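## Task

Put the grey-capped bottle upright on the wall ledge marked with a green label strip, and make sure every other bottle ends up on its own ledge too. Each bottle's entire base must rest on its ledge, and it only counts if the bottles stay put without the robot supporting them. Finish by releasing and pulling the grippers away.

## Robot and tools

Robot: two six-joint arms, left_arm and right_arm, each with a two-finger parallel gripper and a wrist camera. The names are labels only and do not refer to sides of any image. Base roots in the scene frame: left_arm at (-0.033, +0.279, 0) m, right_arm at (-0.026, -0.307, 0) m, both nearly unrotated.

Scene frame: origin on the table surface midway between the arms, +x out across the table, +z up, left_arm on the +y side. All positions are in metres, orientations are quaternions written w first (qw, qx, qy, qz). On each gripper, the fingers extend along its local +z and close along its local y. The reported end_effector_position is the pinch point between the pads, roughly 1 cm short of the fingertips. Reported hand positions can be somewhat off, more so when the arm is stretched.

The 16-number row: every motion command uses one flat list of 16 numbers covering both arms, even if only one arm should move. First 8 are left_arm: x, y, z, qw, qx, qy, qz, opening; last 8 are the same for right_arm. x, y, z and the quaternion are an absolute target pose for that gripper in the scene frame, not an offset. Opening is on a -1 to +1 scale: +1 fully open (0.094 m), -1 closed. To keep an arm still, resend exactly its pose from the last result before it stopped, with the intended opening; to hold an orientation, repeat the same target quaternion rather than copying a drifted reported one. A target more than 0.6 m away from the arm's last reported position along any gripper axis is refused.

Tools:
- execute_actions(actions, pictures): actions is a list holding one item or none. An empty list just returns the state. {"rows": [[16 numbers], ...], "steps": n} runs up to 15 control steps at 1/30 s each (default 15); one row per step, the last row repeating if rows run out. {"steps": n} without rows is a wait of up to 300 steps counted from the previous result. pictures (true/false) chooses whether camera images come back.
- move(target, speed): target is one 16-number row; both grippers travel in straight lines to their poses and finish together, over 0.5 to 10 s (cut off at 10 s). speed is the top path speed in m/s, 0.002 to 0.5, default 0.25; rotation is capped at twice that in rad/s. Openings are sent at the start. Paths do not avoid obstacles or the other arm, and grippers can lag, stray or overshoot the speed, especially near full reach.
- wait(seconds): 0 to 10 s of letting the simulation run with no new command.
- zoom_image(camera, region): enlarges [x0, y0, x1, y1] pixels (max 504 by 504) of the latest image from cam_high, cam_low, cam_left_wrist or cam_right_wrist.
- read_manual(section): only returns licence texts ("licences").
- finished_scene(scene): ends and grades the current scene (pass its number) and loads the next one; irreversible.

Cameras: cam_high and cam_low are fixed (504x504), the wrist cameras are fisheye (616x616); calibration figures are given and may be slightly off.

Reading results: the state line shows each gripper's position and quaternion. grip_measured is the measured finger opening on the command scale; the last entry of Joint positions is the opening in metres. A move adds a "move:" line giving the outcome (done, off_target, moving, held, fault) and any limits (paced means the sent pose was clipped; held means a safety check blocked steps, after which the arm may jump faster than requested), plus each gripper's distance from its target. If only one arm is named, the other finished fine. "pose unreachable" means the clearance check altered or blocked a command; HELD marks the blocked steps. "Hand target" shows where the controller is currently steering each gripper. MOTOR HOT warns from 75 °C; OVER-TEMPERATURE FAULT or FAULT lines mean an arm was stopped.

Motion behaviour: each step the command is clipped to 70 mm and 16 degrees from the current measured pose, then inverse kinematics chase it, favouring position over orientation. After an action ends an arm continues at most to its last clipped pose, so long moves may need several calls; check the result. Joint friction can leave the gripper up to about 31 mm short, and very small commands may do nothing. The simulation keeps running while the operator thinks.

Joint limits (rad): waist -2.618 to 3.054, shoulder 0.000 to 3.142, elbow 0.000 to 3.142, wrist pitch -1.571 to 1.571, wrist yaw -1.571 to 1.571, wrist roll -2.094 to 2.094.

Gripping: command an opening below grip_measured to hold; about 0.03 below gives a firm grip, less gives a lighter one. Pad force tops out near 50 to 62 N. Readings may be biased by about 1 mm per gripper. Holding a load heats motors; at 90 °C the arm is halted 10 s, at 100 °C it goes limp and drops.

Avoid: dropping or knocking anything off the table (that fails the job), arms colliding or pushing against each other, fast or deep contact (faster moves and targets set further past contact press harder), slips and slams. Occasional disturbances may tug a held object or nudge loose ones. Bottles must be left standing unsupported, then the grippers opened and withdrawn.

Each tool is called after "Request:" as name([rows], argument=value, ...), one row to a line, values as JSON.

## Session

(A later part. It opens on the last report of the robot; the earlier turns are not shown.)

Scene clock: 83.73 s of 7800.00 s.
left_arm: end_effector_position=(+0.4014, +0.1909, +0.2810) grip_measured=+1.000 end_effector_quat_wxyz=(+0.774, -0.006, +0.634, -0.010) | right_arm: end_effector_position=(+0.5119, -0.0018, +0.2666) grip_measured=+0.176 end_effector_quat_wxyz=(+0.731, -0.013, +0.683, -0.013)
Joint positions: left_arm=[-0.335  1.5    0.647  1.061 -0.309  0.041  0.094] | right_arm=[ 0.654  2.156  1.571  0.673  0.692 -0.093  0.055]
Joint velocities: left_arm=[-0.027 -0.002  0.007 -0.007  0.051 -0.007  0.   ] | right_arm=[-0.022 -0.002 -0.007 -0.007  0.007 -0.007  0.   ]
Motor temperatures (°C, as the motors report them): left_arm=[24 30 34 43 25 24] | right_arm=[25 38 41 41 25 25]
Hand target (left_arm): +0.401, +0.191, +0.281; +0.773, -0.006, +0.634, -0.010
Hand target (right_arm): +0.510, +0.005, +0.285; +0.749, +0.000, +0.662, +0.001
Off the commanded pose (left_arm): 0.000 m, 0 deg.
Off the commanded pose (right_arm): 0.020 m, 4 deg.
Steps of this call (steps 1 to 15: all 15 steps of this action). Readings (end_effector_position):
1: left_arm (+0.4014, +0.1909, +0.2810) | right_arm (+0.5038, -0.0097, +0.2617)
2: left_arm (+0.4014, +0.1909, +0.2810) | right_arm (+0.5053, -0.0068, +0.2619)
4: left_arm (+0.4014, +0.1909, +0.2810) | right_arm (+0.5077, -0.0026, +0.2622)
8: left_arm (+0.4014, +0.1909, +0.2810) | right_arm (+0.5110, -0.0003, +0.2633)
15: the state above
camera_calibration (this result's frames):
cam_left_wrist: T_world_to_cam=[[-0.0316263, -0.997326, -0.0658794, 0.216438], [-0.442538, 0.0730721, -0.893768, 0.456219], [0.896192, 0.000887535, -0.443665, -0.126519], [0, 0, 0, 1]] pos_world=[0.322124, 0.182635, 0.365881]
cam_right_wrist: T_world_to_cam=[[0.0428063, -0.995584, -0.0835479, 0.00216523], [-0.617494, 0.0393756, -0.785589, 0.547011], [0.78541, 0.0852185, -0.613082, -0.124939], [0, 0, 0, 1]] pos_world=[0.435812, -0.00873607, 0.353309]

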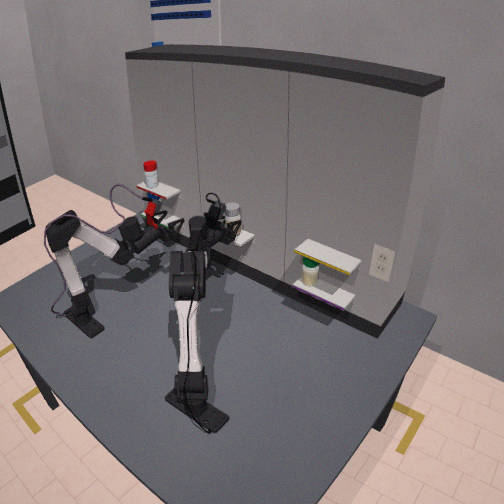

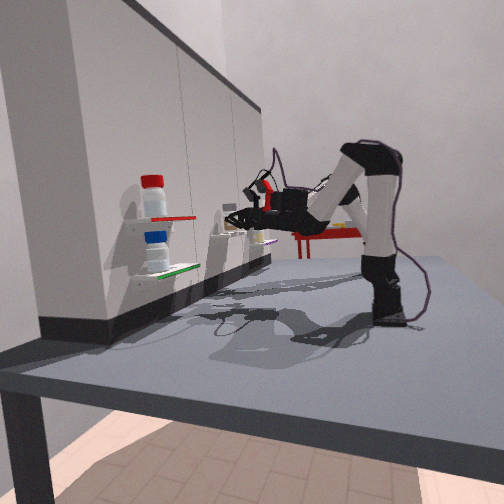

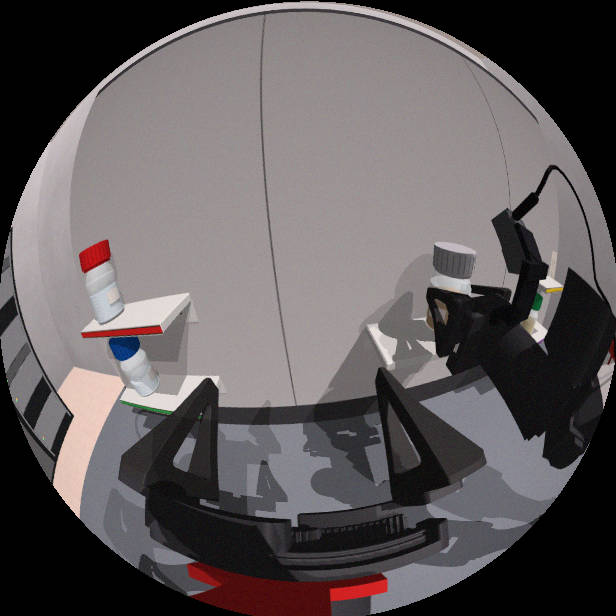

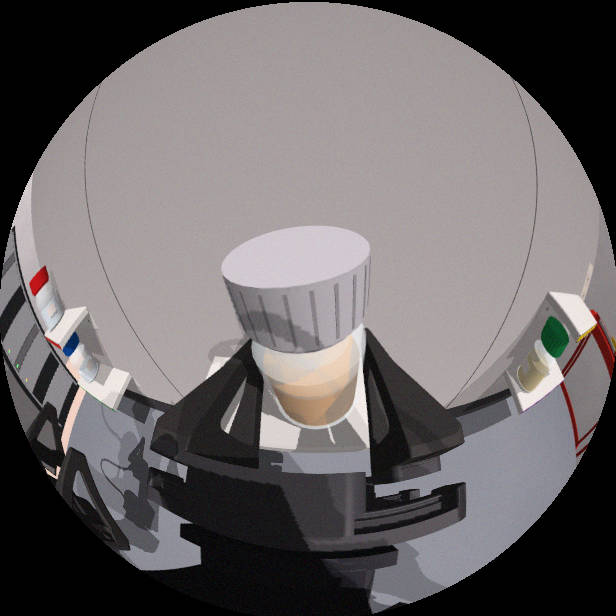

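Request:
execute_actions(actions=[])

Scene clock: 89.30 s of 7800.00 s.
left_arm: end_effector_position=(+0.4014, +0.1909, +0.2810) grip_measured=+1.000 end_effector_quat_wxyz=(+0.774, -0.006, +0.634, -0.010) | right_arm: end_effector_position=(+0.5178, -0.0076, +0.2604) grip_measured=+0.176 end_effector_quat_wxyz=(+0.729, -0.008, +0.684, -0.022)
Joint positions: left_arm=[-0.335  1.5    0.647  1.061 -0.309  0.041  0.094] | right_arm=[ 0.642  2.174  1.579  0.678  0.699 -0.095  0.055]
Joint velocities: left_arm=[ 0.002 -0.017 -0.002 -0.007  0.022  0.081  0.   ] | right_arm=[-0.149 -0.027  0.007 -0.007 -0.081 -0.007 -0.001]
Motor temperatures (°C, as the motors report them): left_arm=[24 31 34 43 25 24] | right_arm=[25 41 42 42 25 25]
Hand target (left_arm): +0.401, +0.191, +0.281; +0.773, -0.006, +0.634, -0.010
Hand target (right_arm): +0.510, +0.005, +0.285; +0.749, +0.000, +0.662, +0.001
Off the commanded pose (left_arm): 0.000 m, 0 deg.
Off the commanded pose (right_arm): 0.028 m, 4 deg.
Steps of this call (steps 1 to 167: nothing new was sent). Readings (end_effector_position):
1: left_arm (+0.4014, +0.1909, +0.2810) | right_arm (+0.5119, -0.0018, +0.2669)
2: left_arm (+0.4014, +0.1909, +0.2810) | right_arm (+0.5119, -0.0020, +0.2670)
4: left_arm (+0.4014, +0.1909, +0.2810) | right_arm (+0.5119, -0.0021, +0.2674)
8: left_arm (+0.4014, +0.1909, +0.2810) | right_arm (+0.5119, -0.0022, +0.2674)
167: the state above
camera_calibration (this result's frames):
cam_left_wrist: T_world_to_cam=[[-0.0316263, -0.997326, -0.0658794, 0.216438], [-0.442538, 0.0730721, -0.893768, 0.456219], [0.896192, 0.000887535, -0.443665, -0.126519], [0, 0, 0, 1]] pos_world=[0.322124, 0.182635, 0.365881]
cam_right_wrist: T_world_to_cam=[[0.0229841, -0.996586, -0.0793012, 0.00479724], [-0.62021, 0.0479991, -0.782966, 0.546811], [0.784099, 0.0671792, -0.616989, -0.13134], [0, 0, 0, 1]] pos_world=[0.442011, -0.0126422, 0.347479]

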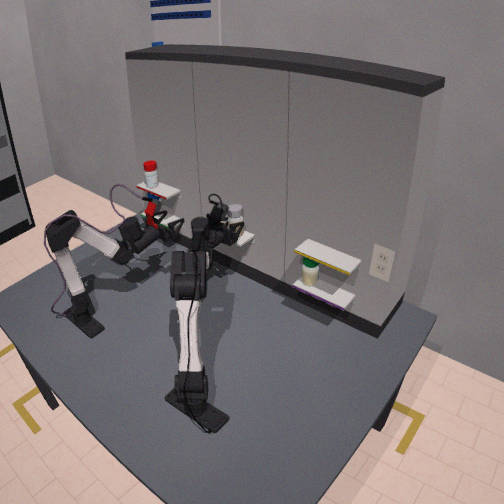

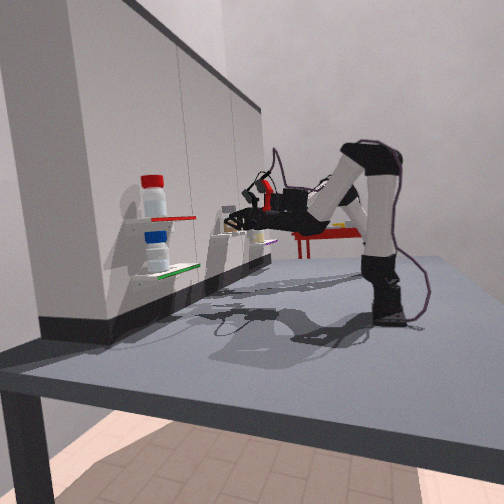

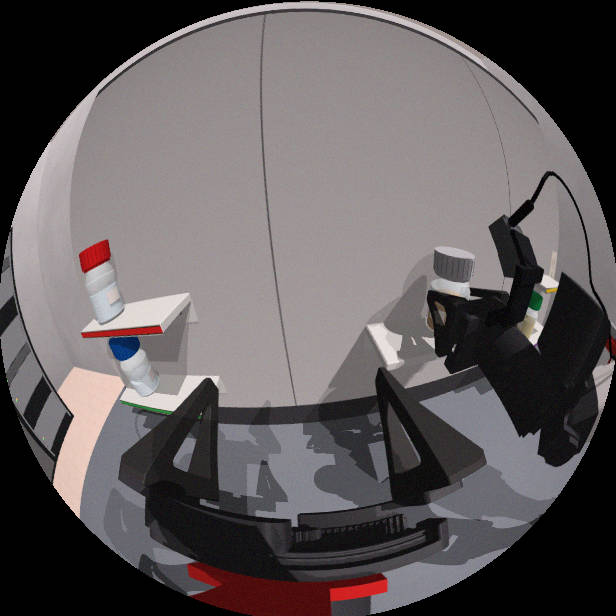

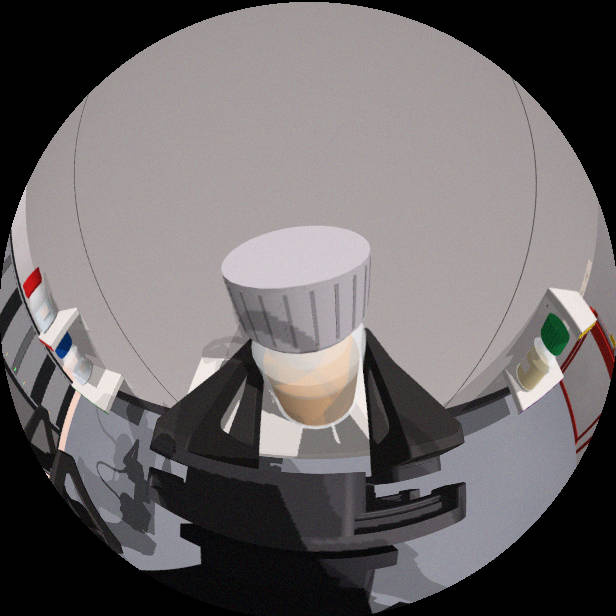

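Request:
execute_actions([
  {"steps": 15},
])

Scene clock: 89.80 s of 7800.00 s.
left_arm: end_effector_position=(+0.4014, +0.1909, +0.2810) grip_measured=+1.000 end_effector_quat_wxyz=(+0.774, -0.006, +0.634, -0.010) | right_arm: end_effector_position=(+0.5129, +0.0005, +0.2609) grip_measured=+0.176 end_effector_quat_wxyz=(+0.730, -0.011, +0.684, -0.016)
Joint positions: left_arm=[-0.335  1.5    0.647  1.061 -0.309  0.041  0.094] | right_arm=[ 0.658  2.174  1.579  0.68   0.703 -0.095  0.055]
Joint velocities: left_arm=[-0.012 -0.017 -0.002 -0.081 -0.051 -0.007  0.   ] | right_arm=[ 0.012  0.012 -0.022 -0.051 -0.007 -0.037 -0.001]
Motor temperatures (°C, as the motors report them): left_arm=[24 31 34 43 25 24] | right_arm=[25 41 43 42 25 25]
Hand target (left_arm): +0.401, +0.191, +0.281; +0.773, -0.006, +0.634, -0.010
Hand target (right_arm): +0.510, +0.005, +0.285; +0.749, +0.000, +0.662, +0.001
Off the commanded pose (left_arm): 0.000 m, 0 deg.
Off the commanded pose (right_arm): 0.025 m, 4 deg.
Steps of this call (steps 1 to 15: nothing new was sent). Readings (end_effector_position):
1: left_arm (+0.4014, +0.1909, +0.2810) | right_arm (+0.5190, -0.0098, +0.2604)
2: left_arm (+0.4014, +0.1909, +0.2810) | right_arm (+0.5195, -0.0112, +0.2603)
4: left_arm (+0.4014, +0.1909, +0.2810) | right_arm (+0.5181, -0.0089, +0.2608)
8: left_arm (+0.4014, +0.1909, +0.2810) | right_arm (+0.5138, -0.0012, +0.2609)
15: the state above
camera_calibration (this result's frames):
cam_left_wrist: T_world_to_cam=[[-0.0316263, -0.997326, -0.0658794, 0.216438], [-0.442538, 0.0730721, -0.893768, 0.456219], [0.896192, 0.000887535, -0.443665, -0.126519], [0, 0, 0, 1]] pos_world=[0.322124, 0.182635, 0.365881]
cam_right_wrist: T_world_to_cam=[[0.0356892, -0.996062, -0.0811629, 0.00694878], [-0.619307, 0.0416968, -0.784041, 0.543604], [0.784338, 0.0782465, -0.61538, -0.128265], [0, 0, 0, 1]] pos_world=[0.437012, -0.00570888, 0.347841]

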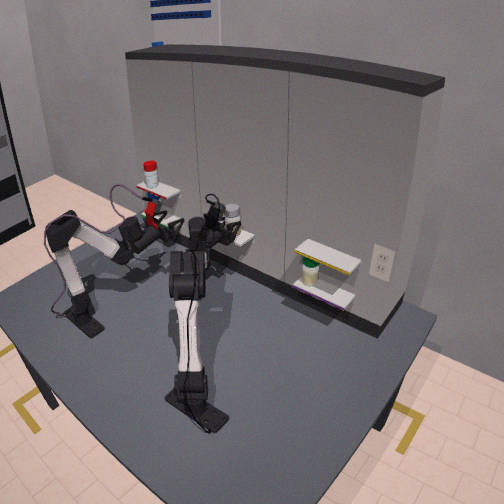

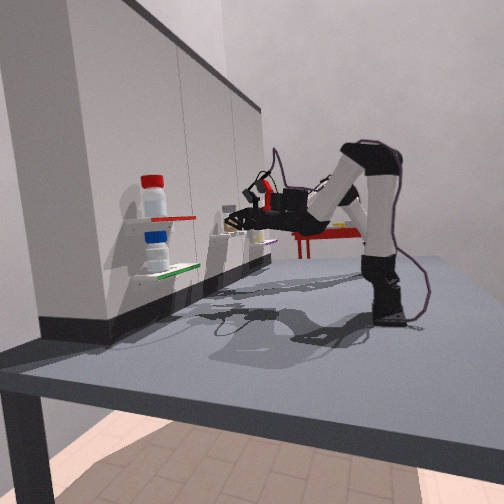

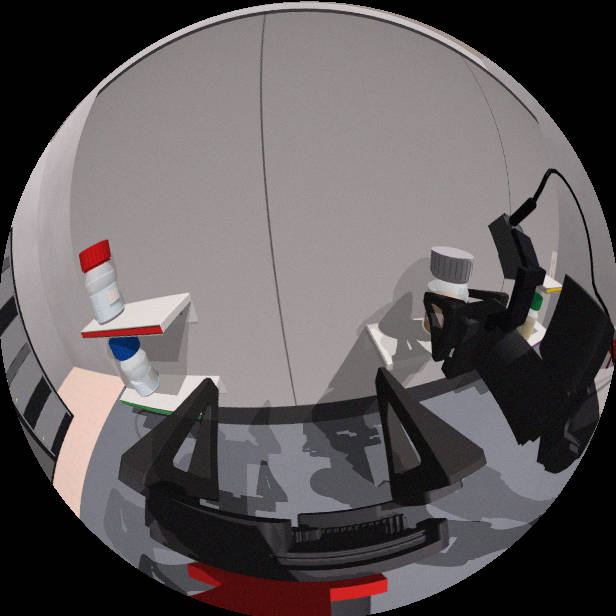

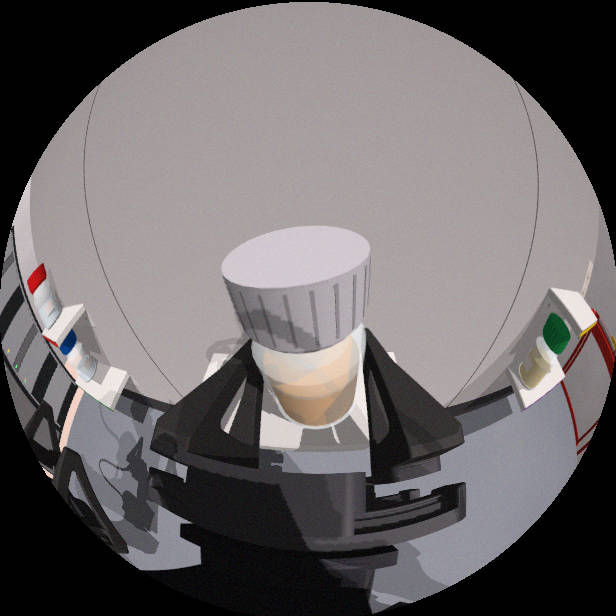

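Request:
execute_actions([
  {"rows": [
[0.4014,0.1909,0.2807,0.773,-0.006,0.634,-0.010,1, 0.511,0.005,0.2846,0.7494,0.0015,0.6621,0.0013,0.135],
[0.4014,0.1909,0.2807,0.773,-0.006,0.634,-0.010,1, 0.511,0.005,0.2842,0.7488,0.003,0.6628,0.0027,0.135],
[0.4014,0.1909,0.2807,0.773,-0.006,0.634,-0.010,1, 0.511,0.005,0.2838,0.7482,0.0045,0.6635,0.004,0.135],
[0.4014,0.1909,0.2807,0.773,-0.006,0.634,-0.010,1, 0.511,0.005,0.2834,0.7476,0.006,0.6642,0.0053,0.135],
[0.4014,0.1909,0.2807,0.773,-0.006,0.634,-0.010,1, 0.511,0.005,0.2830,0.7470,0.0075,0.6649,0.0067,0.135],
[0.4014,0.1909,0.2807,0.773,-0.006,0.634,-0.010,1, 0.511,0.005,0.2826,0.7464,0.009,0.6656,0.008,0.135],
[0.4014,0.1909,0.2807,0.773,-0.006,0.634,-0.010,1, 0.511,0.005,0.2822,0.7458,0.0105,0.6663,0.0093,0.135],
[0.4014,0.1909,0.2807,0.773,-0.006,0.634,-0.010,1, 0.511,0.005,0.2818,0.7452,0.012,0.6670,0.0107,0.135],
[0.4014,0.1909,0.2807,0.773,-0.006,0.634,-0.010,1, 0.511,0.005,0.2814,0.7446,0.0135,0.6677,0.012,0.135],
[0.4014,0.1909,0.2807,0.773,-0.006,0.634,-0.010,1, 0.511,0.005,0.2810,0.7440,0.015,0.6684,0.0133,0.135],
[0.4014,0.1909,0.2807,0.773,-0.006,0.634,-0.010,1, 0.511,0.005,0.2806,0.7434,0.0165,0.6691,0.0147,0.135],
[0.4014,0.1909,0.2807,0.773,-0.006,0.634,-0.010,1, 0.511,0.005,0.2802,0.7428,0.018,0.6698,0.016,0.135],
[0.4014,0.1909,0.2807,0.773,-0.006,0.634,-0.010,1, 0.511,0.005,0.2798,0.7422,0.0195,0.6705,0.0173,0.135],
[0.4014,0.1909,0.2807,0.773,-0.006,0.634,-0.010,1, 0.511,0.005,0.2794,0.7416,0.021,0.6712,0.0187,0.135],
[0.4014,0.1909,0.2807,0.773,-0.006,0.634,-0.010,1, 0.511,0.005,0.2790,0.7410,0.0225,0.6719,0.02,0.135]
], "steps": 15},
], pictures=false)

Scene clock: 97.17 s of 7800.00 s.
left_arm: end_effector_position=(+0.4014, +0.1909, +0.2810) grip_measured=+1.000 end_effector_quat_wxyz=(+0.774, -0.006, +0.634, -0.010) | right_arm: end_effector_position=(+0.5130, +0.0005, +0.2592) grip_measured=+0.176 end_effector_quat_wxyz=(+0.728, +0.001, +0.686, -0.004)
Joint positions: left_arm=[-0.335  1.5    0.647  1.061 -0.309  0.041  0.094] | right_arm=[ 0.658  2.174  1.579  0.672  0.703 -0.054  0.055]
Joint velocities: left_arm=[ 0.017 -0.002  0.022 -0.007 -0.066  0.037  0.   ] | right_arm=[ 0.007  0.007  0.002 -0.081  0.022  0.168 -0.001]
Motor temperatures (°C, as the motors report them): left_arm=[24 31 35 43 25 24] | right_arm=[25 45 44 43 25 25]
Hand target (left_arm): +0.401, +0.191, +0.281; +0.773, -0.006, +0.634, -0.010
Hand target (right_arm): +0.511, +0.005, +0.279; +0.740, +0.022, +0.671, +0.020
Off the commanded pose (left_arm): 0.000 m, 0 deg.
Off the commanded pose (right_arm): 0.020 m, 4 deg.
Steps of this call (steps 1 to 90: nothing new was sent; then 3.87 s passed at rest; steps 91 to 105: all 15 steps of this action). Readings (end_effector_position):
91: left_arm (+0.4014, +0.1909, +0.2810) | right_arm (+0.5129, +0.0005, +0.2609)
92: left_arm (+0.4014, +0.1909, +0.2810) | right_arm (+0.5129, +0.0005, +0.2609)
94: left_arm (+0.4014, +0.1909, +0.2810) | right_arm (+0.5129, +0.0005, +0.2609)
98: left_arm (+0.4014, +0.1909, +0.2810) | right_arm (+0.5129, +0.0005, +0.2609)
105: the state above

Request:
execute_actions([
  {"rows": [
[0.4014,0.1909,0.2807,0.773,-0.006,0.634,-0.010,1, 0.511,0.005,0.2786,0.7404,0.018,0.6726,0.016,0.135],
[0.4014,0.1909,0.2807,0.773,-0.006,0.634,-0.010,1, 0.511,0.005,0.2782,0.7398,0.018,0.6733,0.016,0.135],
[0.4014,0.1909,0.2807,0.773,-0.006,0.634,-0.010,1, 0.511,0.005,0.2778,0.7392,0.018,0.6740,0.016,0.135],
[0.4014,0.1909,0.2807,0.773,-0.006,0.634,-0.010,1, 0.511,0.005,0.2774,0.7386,0.018,0.6747,0.016,0.135],
[0.4014,0.1909,0.2807,0.773,-0.006,0.634,-0.010,1, 0.511,0.005,0.2770,0.7380,0.018,0.6754,0.016,0.135],
[0.4014,0.1909,0.2807,0.773,-0.006,0.634,-0.010,1, 0.511,0.005,0.2766,0.7374,0.018,0.6761,0.016,0.135],
[0.4014,0.1909,0.2807,0.773,-0.006,0.634,-0.010,1, 0.511,0.005,0.2762,0.7368,0.018,0.6768,0.016,0.135],
[0.4014,0.1909,0.2807,0.773,-0.006,0.634,-0.010,1, 0.511,0.005,0.2758,0.7362,0.018,0.6775,0.016,0.135],
[0.4014,0.1909,0.2807,0.773,-0.006,0.634,-0.010,1, 0.511,0.005,0.2754,0.7356,0.018,0.6782,0.016,0.135],
[0.4014,0.1909,0.2807,0.773,-0.006,0.634,-0.010,1, 0.511,0.005,0.2750,0.7350,0.018,0.6789,0.016,0.135]
], "steps": 15},
], pictures=false)

Scene clock: 100.37 s of 7800.00 s.
left_arm: end_effector_position=(+0.4014, +0.1909, +0.2810) grip_measured=+1.000 end_effector_quat_wxyz=(+0.774, -0.006, +0.634, -0.010) | right_arm: end_effector_position=(+0.5130, +0.0000, +0.2585) grip_measured=+0.176 end_effector_quat_wxyz=(+0.727, +0.008, +0.687, +0.002)
Joint positions: left_arm=[-0.335  1.5    0.647  1.061 -0.309  0.041  0.094] | right_arm=[ 0.658  2.174  1.579  0.669  0.706 -0.034  0.055]
Joint velocities: left_arm=[-0.002  0.012 -0.007  0.037  0.022  0.037  0.   ] | right_arm=[-0.007 -0.002  0.002 -0.066  0.022 -0.066 -0.   ]
Motor temperatures (°C, as the motors report them): left_arm=[24 31 35 43 25 24] | right_arm=[25 46 44 43 25 25]
Hand target (left_arm): +0.401, +0.191, +0.281; +0.773, -0.006, +0.634, -0.010
Hand target (right_arm): +0.511, +0.005, +0.275; +0.734, +0.018, +0.678, +0.016
Off the commanded pose (left_arm): 0.000 m, 0 deg.
Off the commanded pose (right_arm): 0.017 m, 2 deg.
Steps of this call (steps 1 to 81: nothing new was sent; steps 82 to 96: all 15 steps of this action). Readings (end_effector_position):
82: left_arm (+0.4014, +0.1909, +0.2810) | right_arm (+0.5130, +0.0000, +0.2590)
83: left_arm (+0.4014, +0.1909, +0.2810) | right_arm (+0.5130, +0.0000, +0.2590)
85: left_arm (+0.4014, +0.1909, +0.2810) | right_arm (+0.5130, +0.0000, +0.2589)
89: left_arm (+0.4014, +0.1909, +0.2810) | right_arm (+0.5130, +0.0000, +0.2587)
96: the state above

Request:
execute_actions([
  {"rows": [
[0.4014,0.1909,0.2807,0.773,-0.006,0.634,-0.010,1, 0.512,0.003,0.270,0.732,0.014,0.681,0.010,0.16],
[0.4014,0.1909,0.2807,0.773,-0.006,0.634,-0.010,1, 0.513,0.001,0.265,0.729,0.010,0.685,0.005,0.19],
[0.4014,0.1909,0.2807,0.773,-0.006,0.634,-0.010,1, 0.513,0.000,0.262,0.727,0.008,0.687,0.002,0.24],
[0.4014,0.1909,0.2807,0.773,-0.006,0.634,-0.010,1, 0.513,0.000,0.262,0.727,0.008,0.687,0.002,0.32],
[0.4014,0.1909,0.2807,0.773,-0.006,0.634,-0.010,1, 0.513,0.000,0.262,0.727,0.008,0.687,0.002,0.42],
[0.4014,0.1909,0.2807,0.773,-0.006,0.634,-0.010,1, 0.513,0.000,0.262,0.727,0.008,0.687,0.002,0.54],
[0.4014,0.1909,0.2807,0.773,-0.006,0.634,-0.010,1, 0.513,0.000,0.262,0.727,0.008,0.687,0.002,0.66],
[0.4014,0.1909,0.2807,0.773,-0.006,0.634,-0.010,1, 0.513,0.000,0.262,0.727,0.008,0.687,0.002,0.78],
[0.4014,0.1909,0.2807,0.773,-0.006,0.634,-0.010,1, 0.513,0.000,0.262,0.727,0.008,0.687,0.002,0.9],
[0.4014,0.1909,0.2807,0.773,-0.006,0.634,-0.010,1, 0.513,0.000,0.262,0.727,0.008,0.687,0.002,1]
], "steps": 15},
])

Request:
move(target=[0.4014,0.1909,0.2807,0.773,-0.006,0.634,-0.010,1, 0.42,-0.01,0.272,0.727,0.0,0.687,0.0,1], speed=0.15)

Scene clock: 104.67 s of 7800.00 s.
left_arm: end_effector_position=(+0.4014, +0.1909, +0.2810) grip_measured=+1.000 end_effector_quat_wxyz=(+0.774, -0.006, +0.634, -0.010) | right_arm: end_effector_position=(+0.5130, +0.0000, +0.2584) grip_measured=+1.000 end_effector_quat_wxyz=(+0.727, +0.008, +0.687, +0.002)
Joint positions: left_arm=[-0.335  1.5    0.647  1.061 -0.309  0.041  0.094] | right_arm=[ 0.658  2.174  1.579  0.669  0.706 -0.033  0.094]
Joint velocities: left_arm=[-0.002 -0.002 -0.002 -0.037  0.066 -0.066  0.   ] | right_arm=[ 0.007 -0.007  0.007 -0.095 -0.081  0.037  0.   ]
Motor temperatures (°C, as the motors report them): left_arm=[24 31 35 43 25 24] | right_arm=[25 48 45 42 25 25]
Hand target (left_arm): +0.401, +0.191, +0.281; +0.773, -0.006, +0.634, -0.010
Hand target (right_arm): +0.513, +0.000, +0.262; +0.727, +0.008, +0.687, +0.002
Off the commanded pose (left_arm): 0.000 m, 0 deg.
Off the commanded pose (right_arm): 0.004 m, 0 deg.
Steps of this call (steps 1 to 90: nothing new was sent; then 0.80 s passed at rest; steps 91 to 105: all 15 steps of this action). Readings (end_effector_position):
91: left_arm (+0.4014, +0.1909, +0.2810) | right_arm (+0.5130, +0.0000, +0.2585)
92: left_arm (+0.4014, +0.1909, +0.2810) | right_arm (+0.5130, +0.0000, +0.2584)
94: left_arm (+0.4014, +0.1909, +0.2810) | right_arm (+0.5130, +0.0000, +0.2584)
98: left_arm (+0.4014, +0.1909, +0.2810) | right_arm (+0.5130, +0.0000, +0.2584)
105: the state above
camera_calibration (this result's frames):
cam_left_wrist: T_world_to_cam=[[-0.0316263, -0.997326, -0.0658794, 0.216438], [-0.442538, 0.0730721, -0.893768, 0.456219], [0.896192, 0.000887535, -0.443665, -0.126519], [0, 0, 0, 1]] pos_world=[0.322124, 0.182635, 0.365881]
cam_right_wrist: T_world_to_cam=[[0.0350365, -0.990223, -0.135023, 0.0205354], [-0.626181, 0.0835458, -0.775189, 0.543033], [0.77889, 0.111709, -0.617131, -0.126601], [0, 0, 0, 1]] pos_world=[0.437926, -0.010891, 0.345596]

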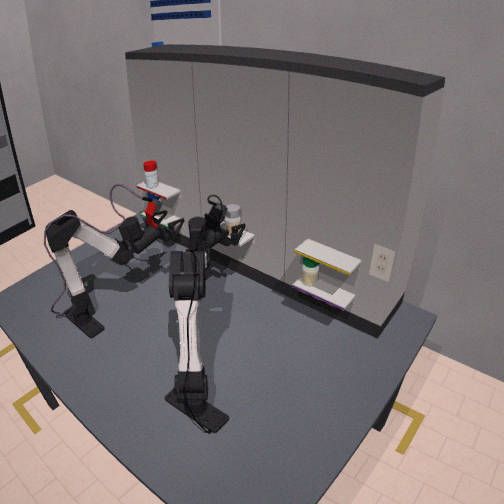

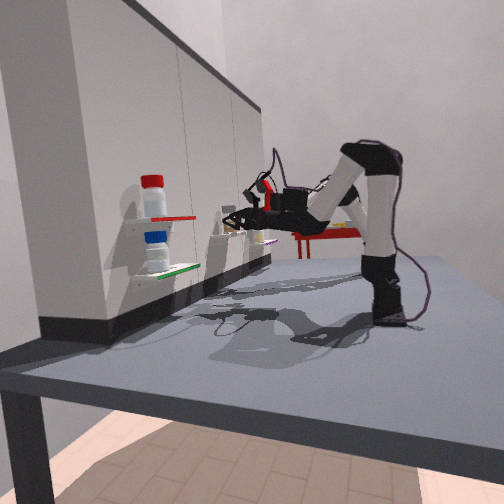

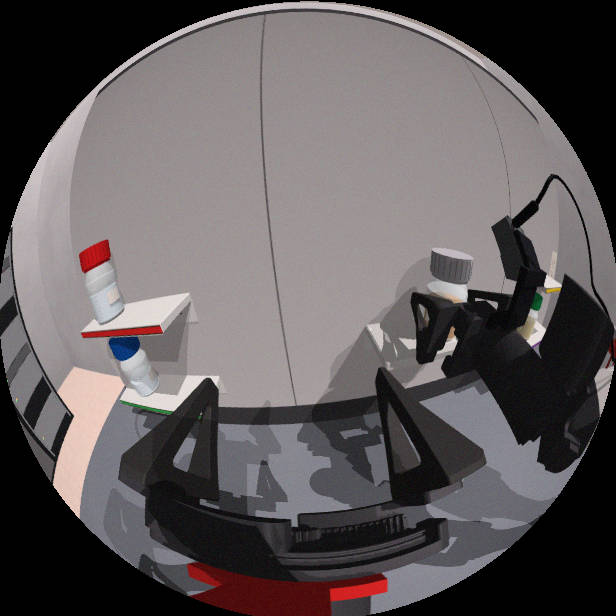

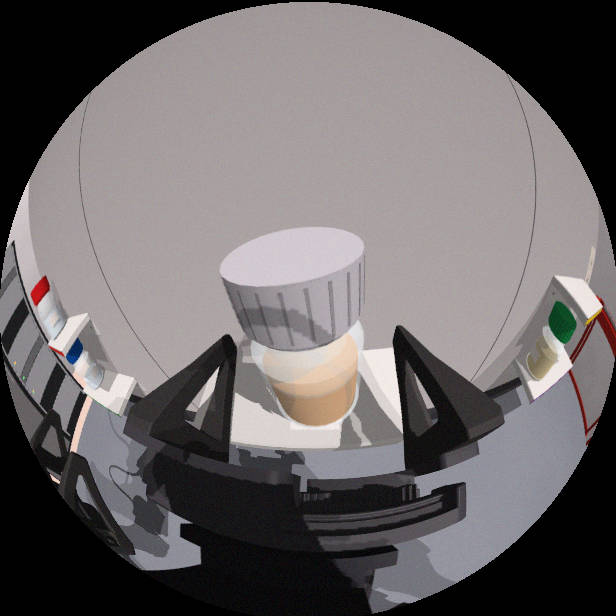

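Scene clock: 106.03 s of 7800.00 s.
left_arm: end_effector_position=(+0.4014, +0.1909, +0.2810) grip_measured=+1.000 end_effector_quat_wxyz=(+0.774, -0.006, +0.634, -0.010) | right_arm: end_effector_position=(+0.4258, -0.0097, +0.2793) grip_measured=+1.000 end_effector_quat_wxyz=(+0.731, +0.006, +0.682, +0.006)
Joint positions: left_arm=[-0.335  1.5    0.647  1.061 -0.309  0.041  0.094] | right_arm=[ 0.775  1.9    1.237  0.765  0.814 -0.057  0.094]
Joint velocities: left_arm=[-0.012 -0.017 -0.002 -0.007  0.022 -0.022  0.   ] | right_arm=[ 0.002 -0.002  0.027 -0.066  0.007  0.051  0.   ]
Motor temperatures (°C, as the motors report them): left_arm=[24 31 35 43 25 24] | right_arm=[25 48 44 42 25 25]
Hand target (left_arm): +0.401, +0.191, +0.281; +0.773, -0.006, +0.634, -0.010
Hand target (right_arm): +0.420, -0.011, +0.273; +0.728, -0.001, +0.686, -0.001
Off the commanded pose (left_arm): 0.000 m, 0 deg.
Off the commanded pose (right_arm): 0.009 m, 1 deg.
move: done
camera_calibration (this result's frames):
cam_left_wrist: T_world_to_cam=[[-0.0316263, -0.997326, -0.0658794, 0.216438], [-0.442538, 0.0730721, -0.893768, 0.456219], [0.896192, 0.000887535, -0.443665, -0.126519], [0, 0, 0, 1]] pos_world=[0.322124, 0.182635, 0.365881]
cam_right_wrist: T_world_to_cam=[[0.0441662, -0.989587, -0.136991, 0.0134604], [-0.615783, 0.0810122, -0.78374, 0.503363], [0.786677, 0.118972, -0.605793, -0.0510849], [0, 0, 0, 1]] pos_world=[0.349555, -0.0213806, 0.365403]

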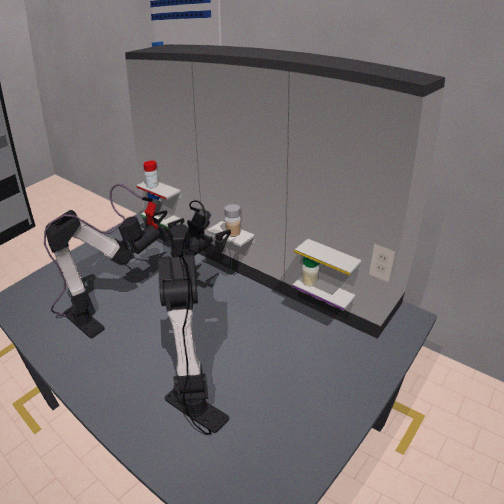

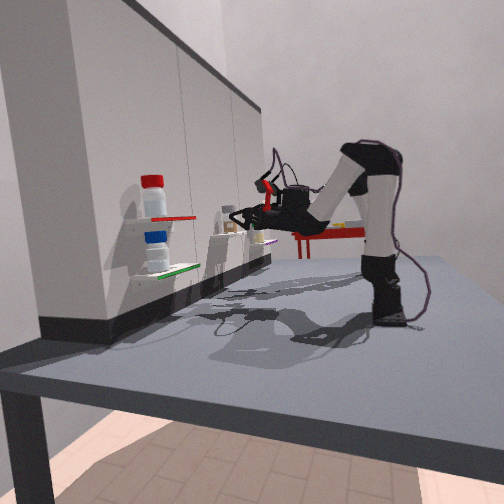

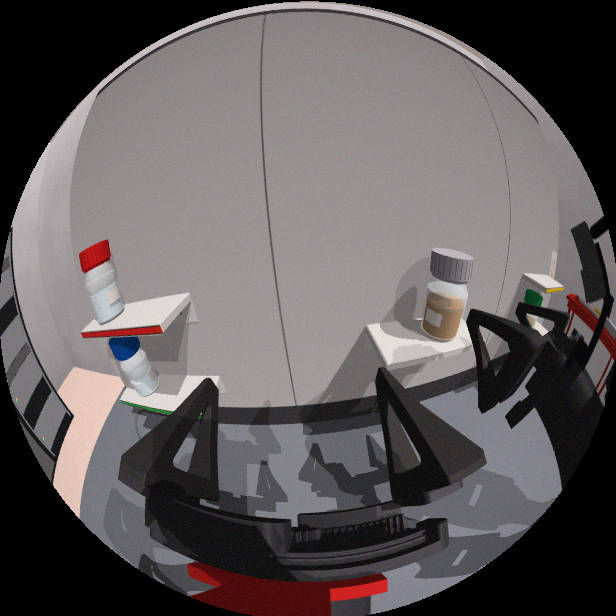

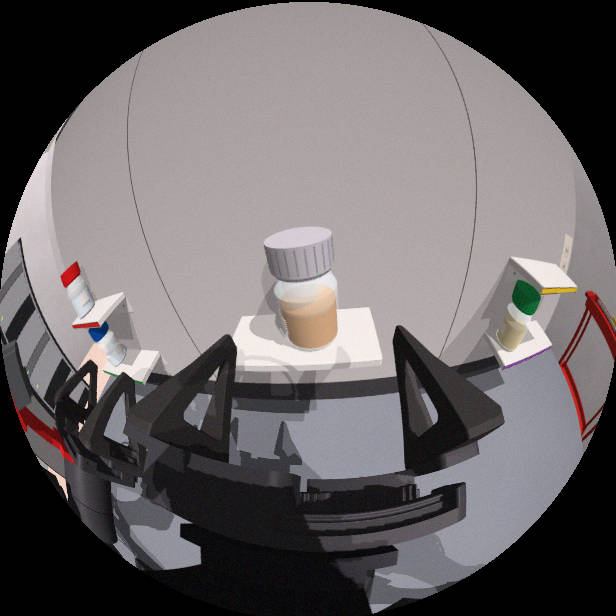

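Request:
move(target=[0.44,0.010,0.272,0.766,0,0.643,0,1, 0.336,-0.308,0.266,0.727,0.0,0.687,0.0,1], speed=0.25)

Scene clock: 108.73 s of 7800.00 s.
left_arm: end_effector_position=(+0.4384, +0.0133, +0.2722) grip_measured=+1.000 end_effector_quat_wxyz=(+0.768, -0.004, +0.641, -0.010) | right_arm: end_effector_position=(+0.3423, -0.3056, +0.2791) grip_measured=+1.000 end_effector_quat_wxyz=(+0.737, +0.004, +0.676, +0.006)
Joint positions: left_arm=[-0.736  1.947  1.142  1.041 -0.699  0.135  0.094] | right_arm=[-0.035  1.034  0.462  0.657  0.003  0.014  0.094]
Joint velocities: left_arm=[-0.007 -0.012 -0.007 -0.007 -0.066  0.066  0.   ] | right_arm=[ 0.012  0.007 -0.012 -0.037 -0.037  0.037  0.   ]
Motor temperatures (°C, as the motors report them): left_arm=[24 31 35 43 25 24] | right_arm=[25 47 44 42 25 25]
Hand target (left_arm): +0.442, +0.010, +0.270; +0.765, -0.001, +0.644, -0.001
Hand target (right_arm): +0.339, -0.309, +0.266; +0.724, +0.008, +0.690, +0.007
Off the commanded pose (left_arm): 0.004 m, 1 deg.
Off the commanded pose (right_arm): 0.015 m, 2 deg.
move: off_target (right_arm)
camera_calibration (this result's frames):
cam_left_wrist: T_world_to_cam=[[-0.0347541, -0.996943, -0.0699742, 0.0424013], [-0.458616, 0.0781183, -0.885194, 0.482398], [0.887955, 0.00132717, -0.459929, -0.155443], [0, 0, 0, 1]] pos_world=[0.360735, 0.00479384, 0.35849]
cam_right_wrist: T_world_to_cam=[[0.0503998, -0.989834, -0.132998, -0.279069], [-0.604301, 0.0758005, -0.793142, 0.472896], [0.79516, 0.120345, -0.594338, 0.0439811], [0, 0, 0, 1]] pos_world=[0.264865, -0.317371, 0.364098]

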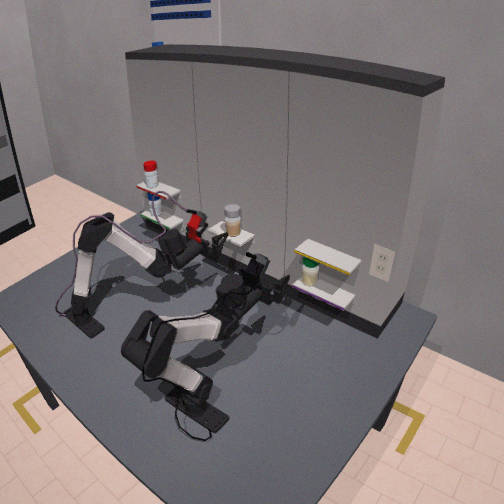

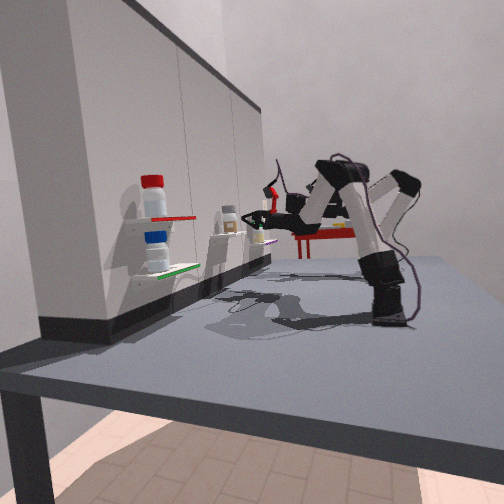

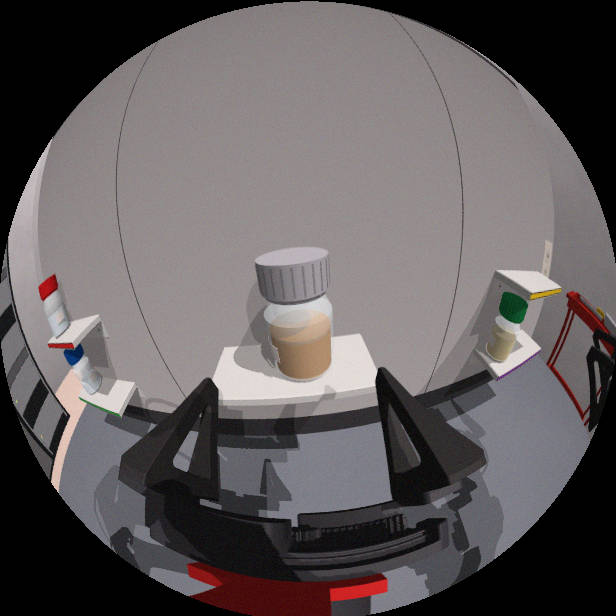

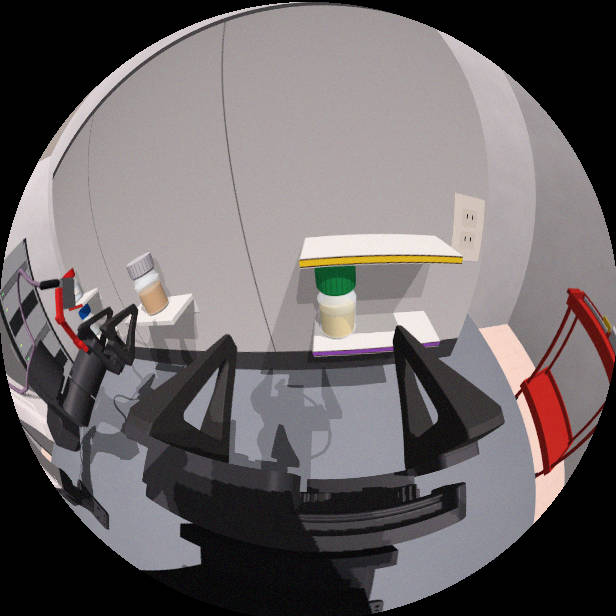

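Request:
zoom_image(camera="cam_left_wrist", region=[200, 230, 400, 430])

Region (200, 230, 400, 430) of cam_left_wrist's 616x616 image, scaled by 2.520, with more detail than that image has.

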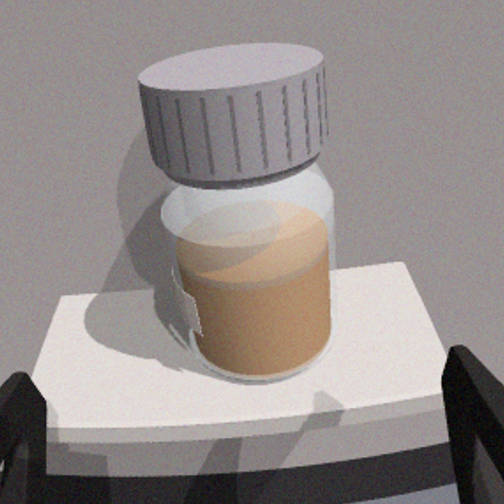

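Request:
move(target=[0.522,0.014,0.272,0.766,0,0.643,0,1, 0.3423,-0.3056,0.2791,0.737,0.004,0.676,0.006,1], speed=0.1)

Scene clock: 115.40 s of 7800.00 s.
left_arm: end_effector_position=(+0.5158, +0.0185, +0.2755) grip_measured=+1.000 end_effector_quat_wxyz=(+0.770, -0.002, +0.639, +0.004) | right_arm: end_effector_position=(+0.3423, -0.3052, +0.2798) grip_measured=+1.000 end_effector_quat_wxyz=(+0.737, +0.003, +0.675, +0.007)
Joint positions: left_arm=[-0.621  2.139  1.452  0.912 -0.601  0.13   0.094] | right_arm=[-0.035  1.034  0.462  0.659 -0.     0.014  0.094]
Joint velocities: left_arm=[-0.022 -0.002 -0.017  0.007 -0.066 -0.037  0.   ] | right_arm=[-0.012  0.007  0.007 -0.022 -0.007 -0.022  0.   ]
Motor temperatures (°C, as the motors report them): left_arm=[24 32 36 42 25 24] | right_arm=[25 44 43 42 25 25]
Hand target (left_arm): +0.521, +0.016, +0.272; +0.766, +0.000, +0.642, +0.000
Hand target (right_arm): +0.342, -0.306, +0.279; +0.737, +0.004, +0.676, +0.006
Off the commanded pose (left_arm): 0.008 m, 1 deg.
Off the commanded pose (right_arm): 0.001 m, 0 deg.
After step 90, 2.40 s passed at rest.
move: done
camera_calibration (this result's frames):
cam_left_wrist: T_world_to_cam=[[-0.015462, -0.995841, -0.0897895, 0.0460024], [-0.455422, 0.0869586, -0.886018, 0.518747], [0.890141, 0.0271925, -0.454873, -0.225669], [0, 0, 0, 1]] pos_world=[0.437838, 0.00683809, 0.361099]
cam_right_wrist: T_world_to_cam=[[0.0533878, -0.989725, -0.132646, -0.279613], [-0.60238, 0.0740242, -0.79477, 0.472601], [0.796422, 0.122334, -0.592238, 0.0439488], [0, 0, 0, 1]] pos_world=[0.264611, -0.3171, 0.364547]

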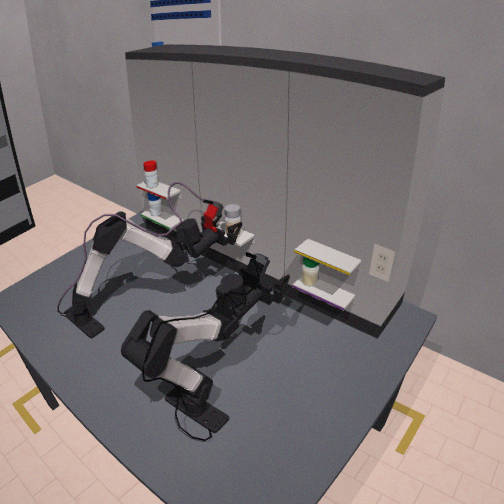

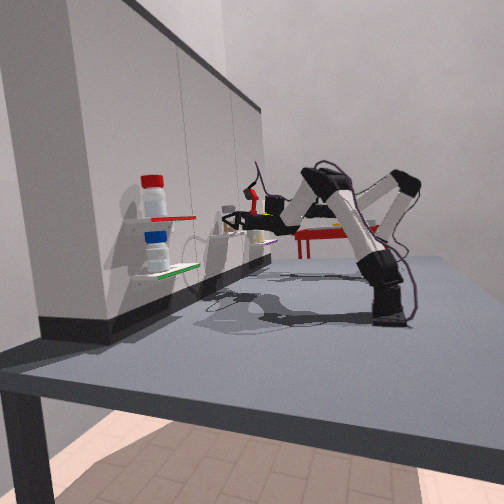

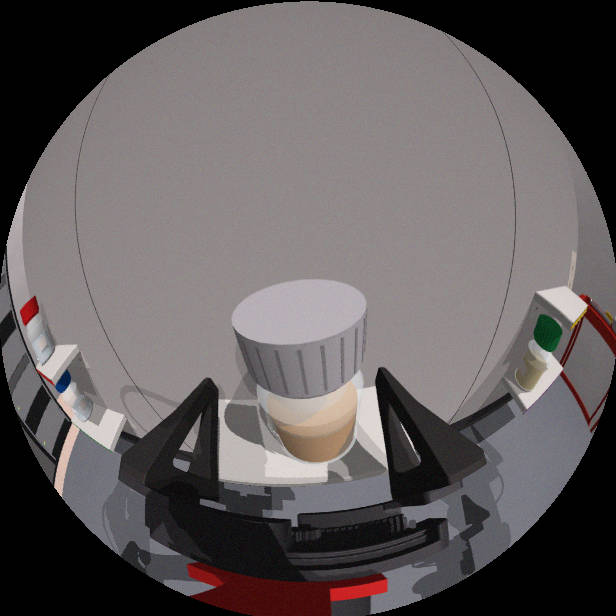

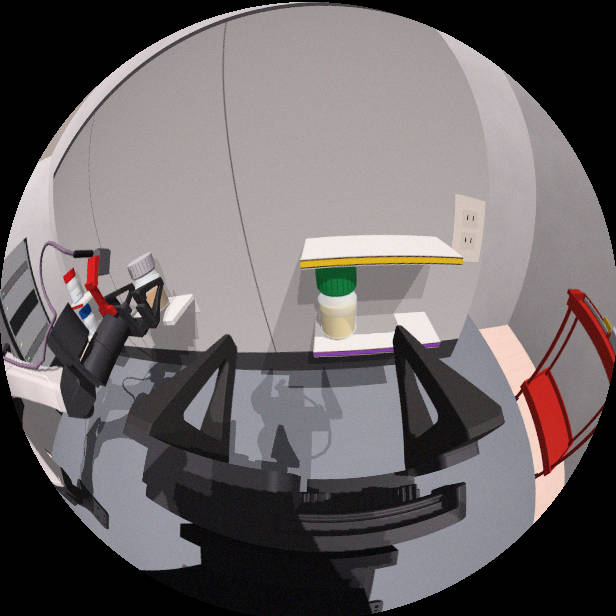

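Request:
execute_actions([
  {"rows": [
[0.5213,0.015,0.2716,0.766,0.0006,0.643,-0.0008,1, 0.3423,-0.3056,0.2791,0.737,0.004,0.676,0.006,1],
[0.5216,0.014,0.2712,0.766,0.0013,0.643,-0.0015,1, 0.3423,-0.3056,0.2791,0.737,0.004,0.676,0.006,1],
[0.5219,0.013,0.2708,0.766,0.0019,0.643,-0.0023,1, 0.3423,-0.3056,0.2791,0.737,0.004,0.676,0.006,1],
[0.5222,0.012,0.2704,0.766,0.0026,0.643,-0.0031,1, 0.3423,-0.3056,0.2791,0.737,0.004,0.676,0.006,1],
[0.5225,0.011,0.2700,0.766,0.0032,0.643,-0.0038,0.95, 0.3423,-0.3056,0.2791,0.737,0.004,0.676,0.006,1],
[0.5228,0.010,0.2696,0.766,0.0038,0.643,-0.0046,0.9, 0.3423,-0.3056,0.2791,0.737,0.004,0.676,0.006,1],
[0.5231,0.009,0.2692,0.766,0.0045,0.643,-0.0054,0.85, 0.3423,-0.3056,0.2791,0.737,0.004,0.676,0.006,1],
[0.5234,0.008,0.2688,0.766,0.0051,0.643,-0.0062,0.8, 0.3423,-0.3056,0.2791,0.737,0.004,0.676,0.006,1],
[0.5237,0.007,0.2684,0.766,0.0058,0.643,-0.0069,0.75, 0.3423,-0.3056,0.2791,0.737,0.004,0.676,0.006,1],
[0.5240,0.006,0.2680,0.766,0.0064,0.643,-0.0077,0.7, 0.3423,-0.3056,0.2791,0.737,0.004,0.676,0.006,1]
], "steps": 15},
])

Scene clock: 121.20 s of 7800.00 s.
left_arm: end_effector_position=(+0.5204, +0.0134, +0.2704) grip_measured=+0.702 end_effector_quat_wxyz=(+0.768, +0.002, +0.641, -0.000) | right_arm: end_effector_position=(+0.3423, -0.3052, +0.2799) grip_measured=+1.000 end_effector_quat_wxyz=(+0.738, +0.003, +0.675, +0.007)
Joint positions: left_arm=[-0.621  2.163  1.476  0.905 -0.589  0.126  0.08 ] | right_arm=[-0.035  1.034  0.462  0.66  -0.     0.014  0.094]
Joint velocities: left_arm=[ 0.002 -0.002  0.022 -0.037 -0.095  0.051  0.   ] | right_arm=[ 0.002  0.007  0.012 -0.022  0.022  0.007  0.   ]
Motor temperatures (°C, as the motors report them): left_arm=[24 34 37 42 25 24] | right_arm=[25 42 43 42 25 25]
Hand target (left_arm): +0.524, +0.006, +0.268; +0.766, +0.007, +0.643, -0.008
Hand target (right_arm): +0.342, -0.306, +0.279; +0.737, +0.004, +0.676, +0.006
Off the commanded pose (left_arm): 0.009 m, 1 deg.
Off the commanded pose (right_arm): 0.001 m, 0 deg.
Steps of this call (steps 1 to 90: nothing new was sent; then 2.30 s passed at rest; steps 91 to 105: all 15 steps of this action). Readings (end_effector_position):
91: left_arm (+0.5159, +0.0183, +0.2749) | right_arm (+0.3423, -0.3052, +0.2799)
92: left_arm (+0.5159, +0.0182, +0.2748) | right_arm (+0.3423, -0.3052, +0.2799)
94: left_arm (+0.5159, +0.0180, +0.2748) | right_arm (+0.3423, -0.3052, +0.2799)
98: left_arm (+0.5176, +0.0163, +0.2747) | right_arm (+0.3423, -0.3052, +0.2799)
105: the state above
camera_calibration (this result's frames):
cam_left_wrist: T_world_to_cam=[[-0.027875, -0.995388, -0.0917875, 0.047495], [-0.458894, 0.0943182, -0.883471, 0.517778], [0.888054, 0.017494, -0.459407, -0.229477], [0, 0, 0, 1]] pos_world=[0.442717, 0.00245462, 0.356377]
cam_right_wrist: T_world_to_cam=[[0.0534384, -0.989724, -0.132628, -0.279623], [-0.602076, 0.074026, -0.794999, 0.472631], [0.796648, 0.122336, -0.591934, 0.0438487], [0, 0, 0, 1]] pos_world=[0.264571, -0.317101, 0.364611]

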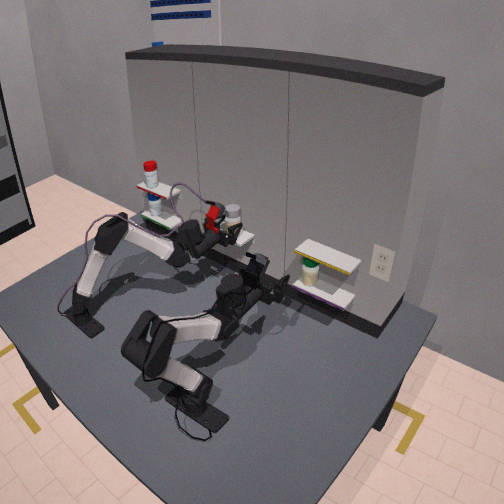

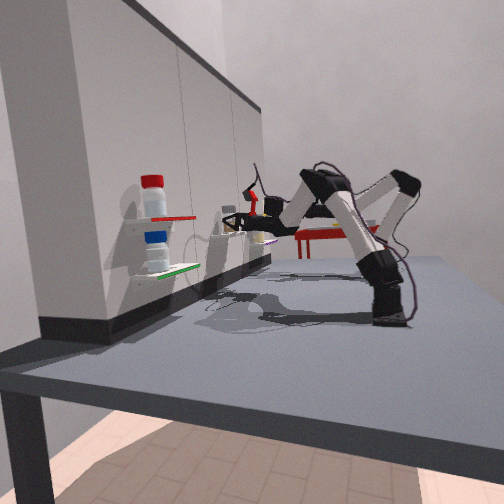

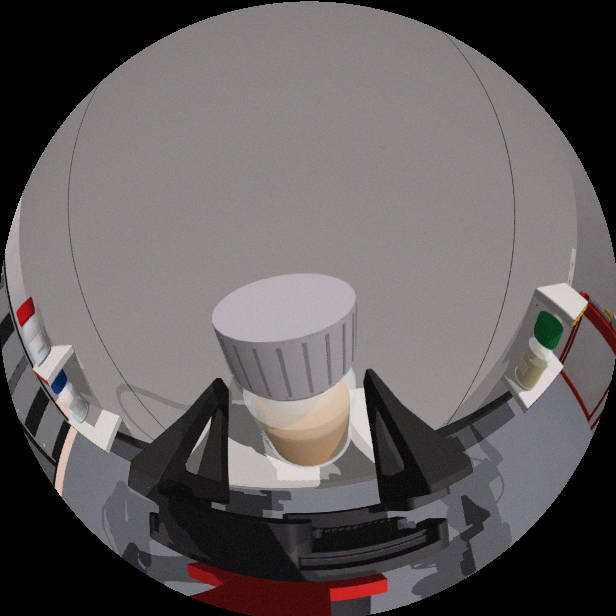

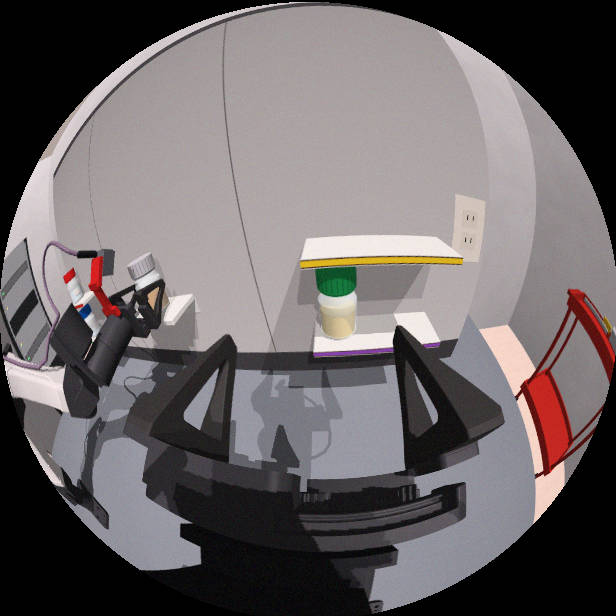

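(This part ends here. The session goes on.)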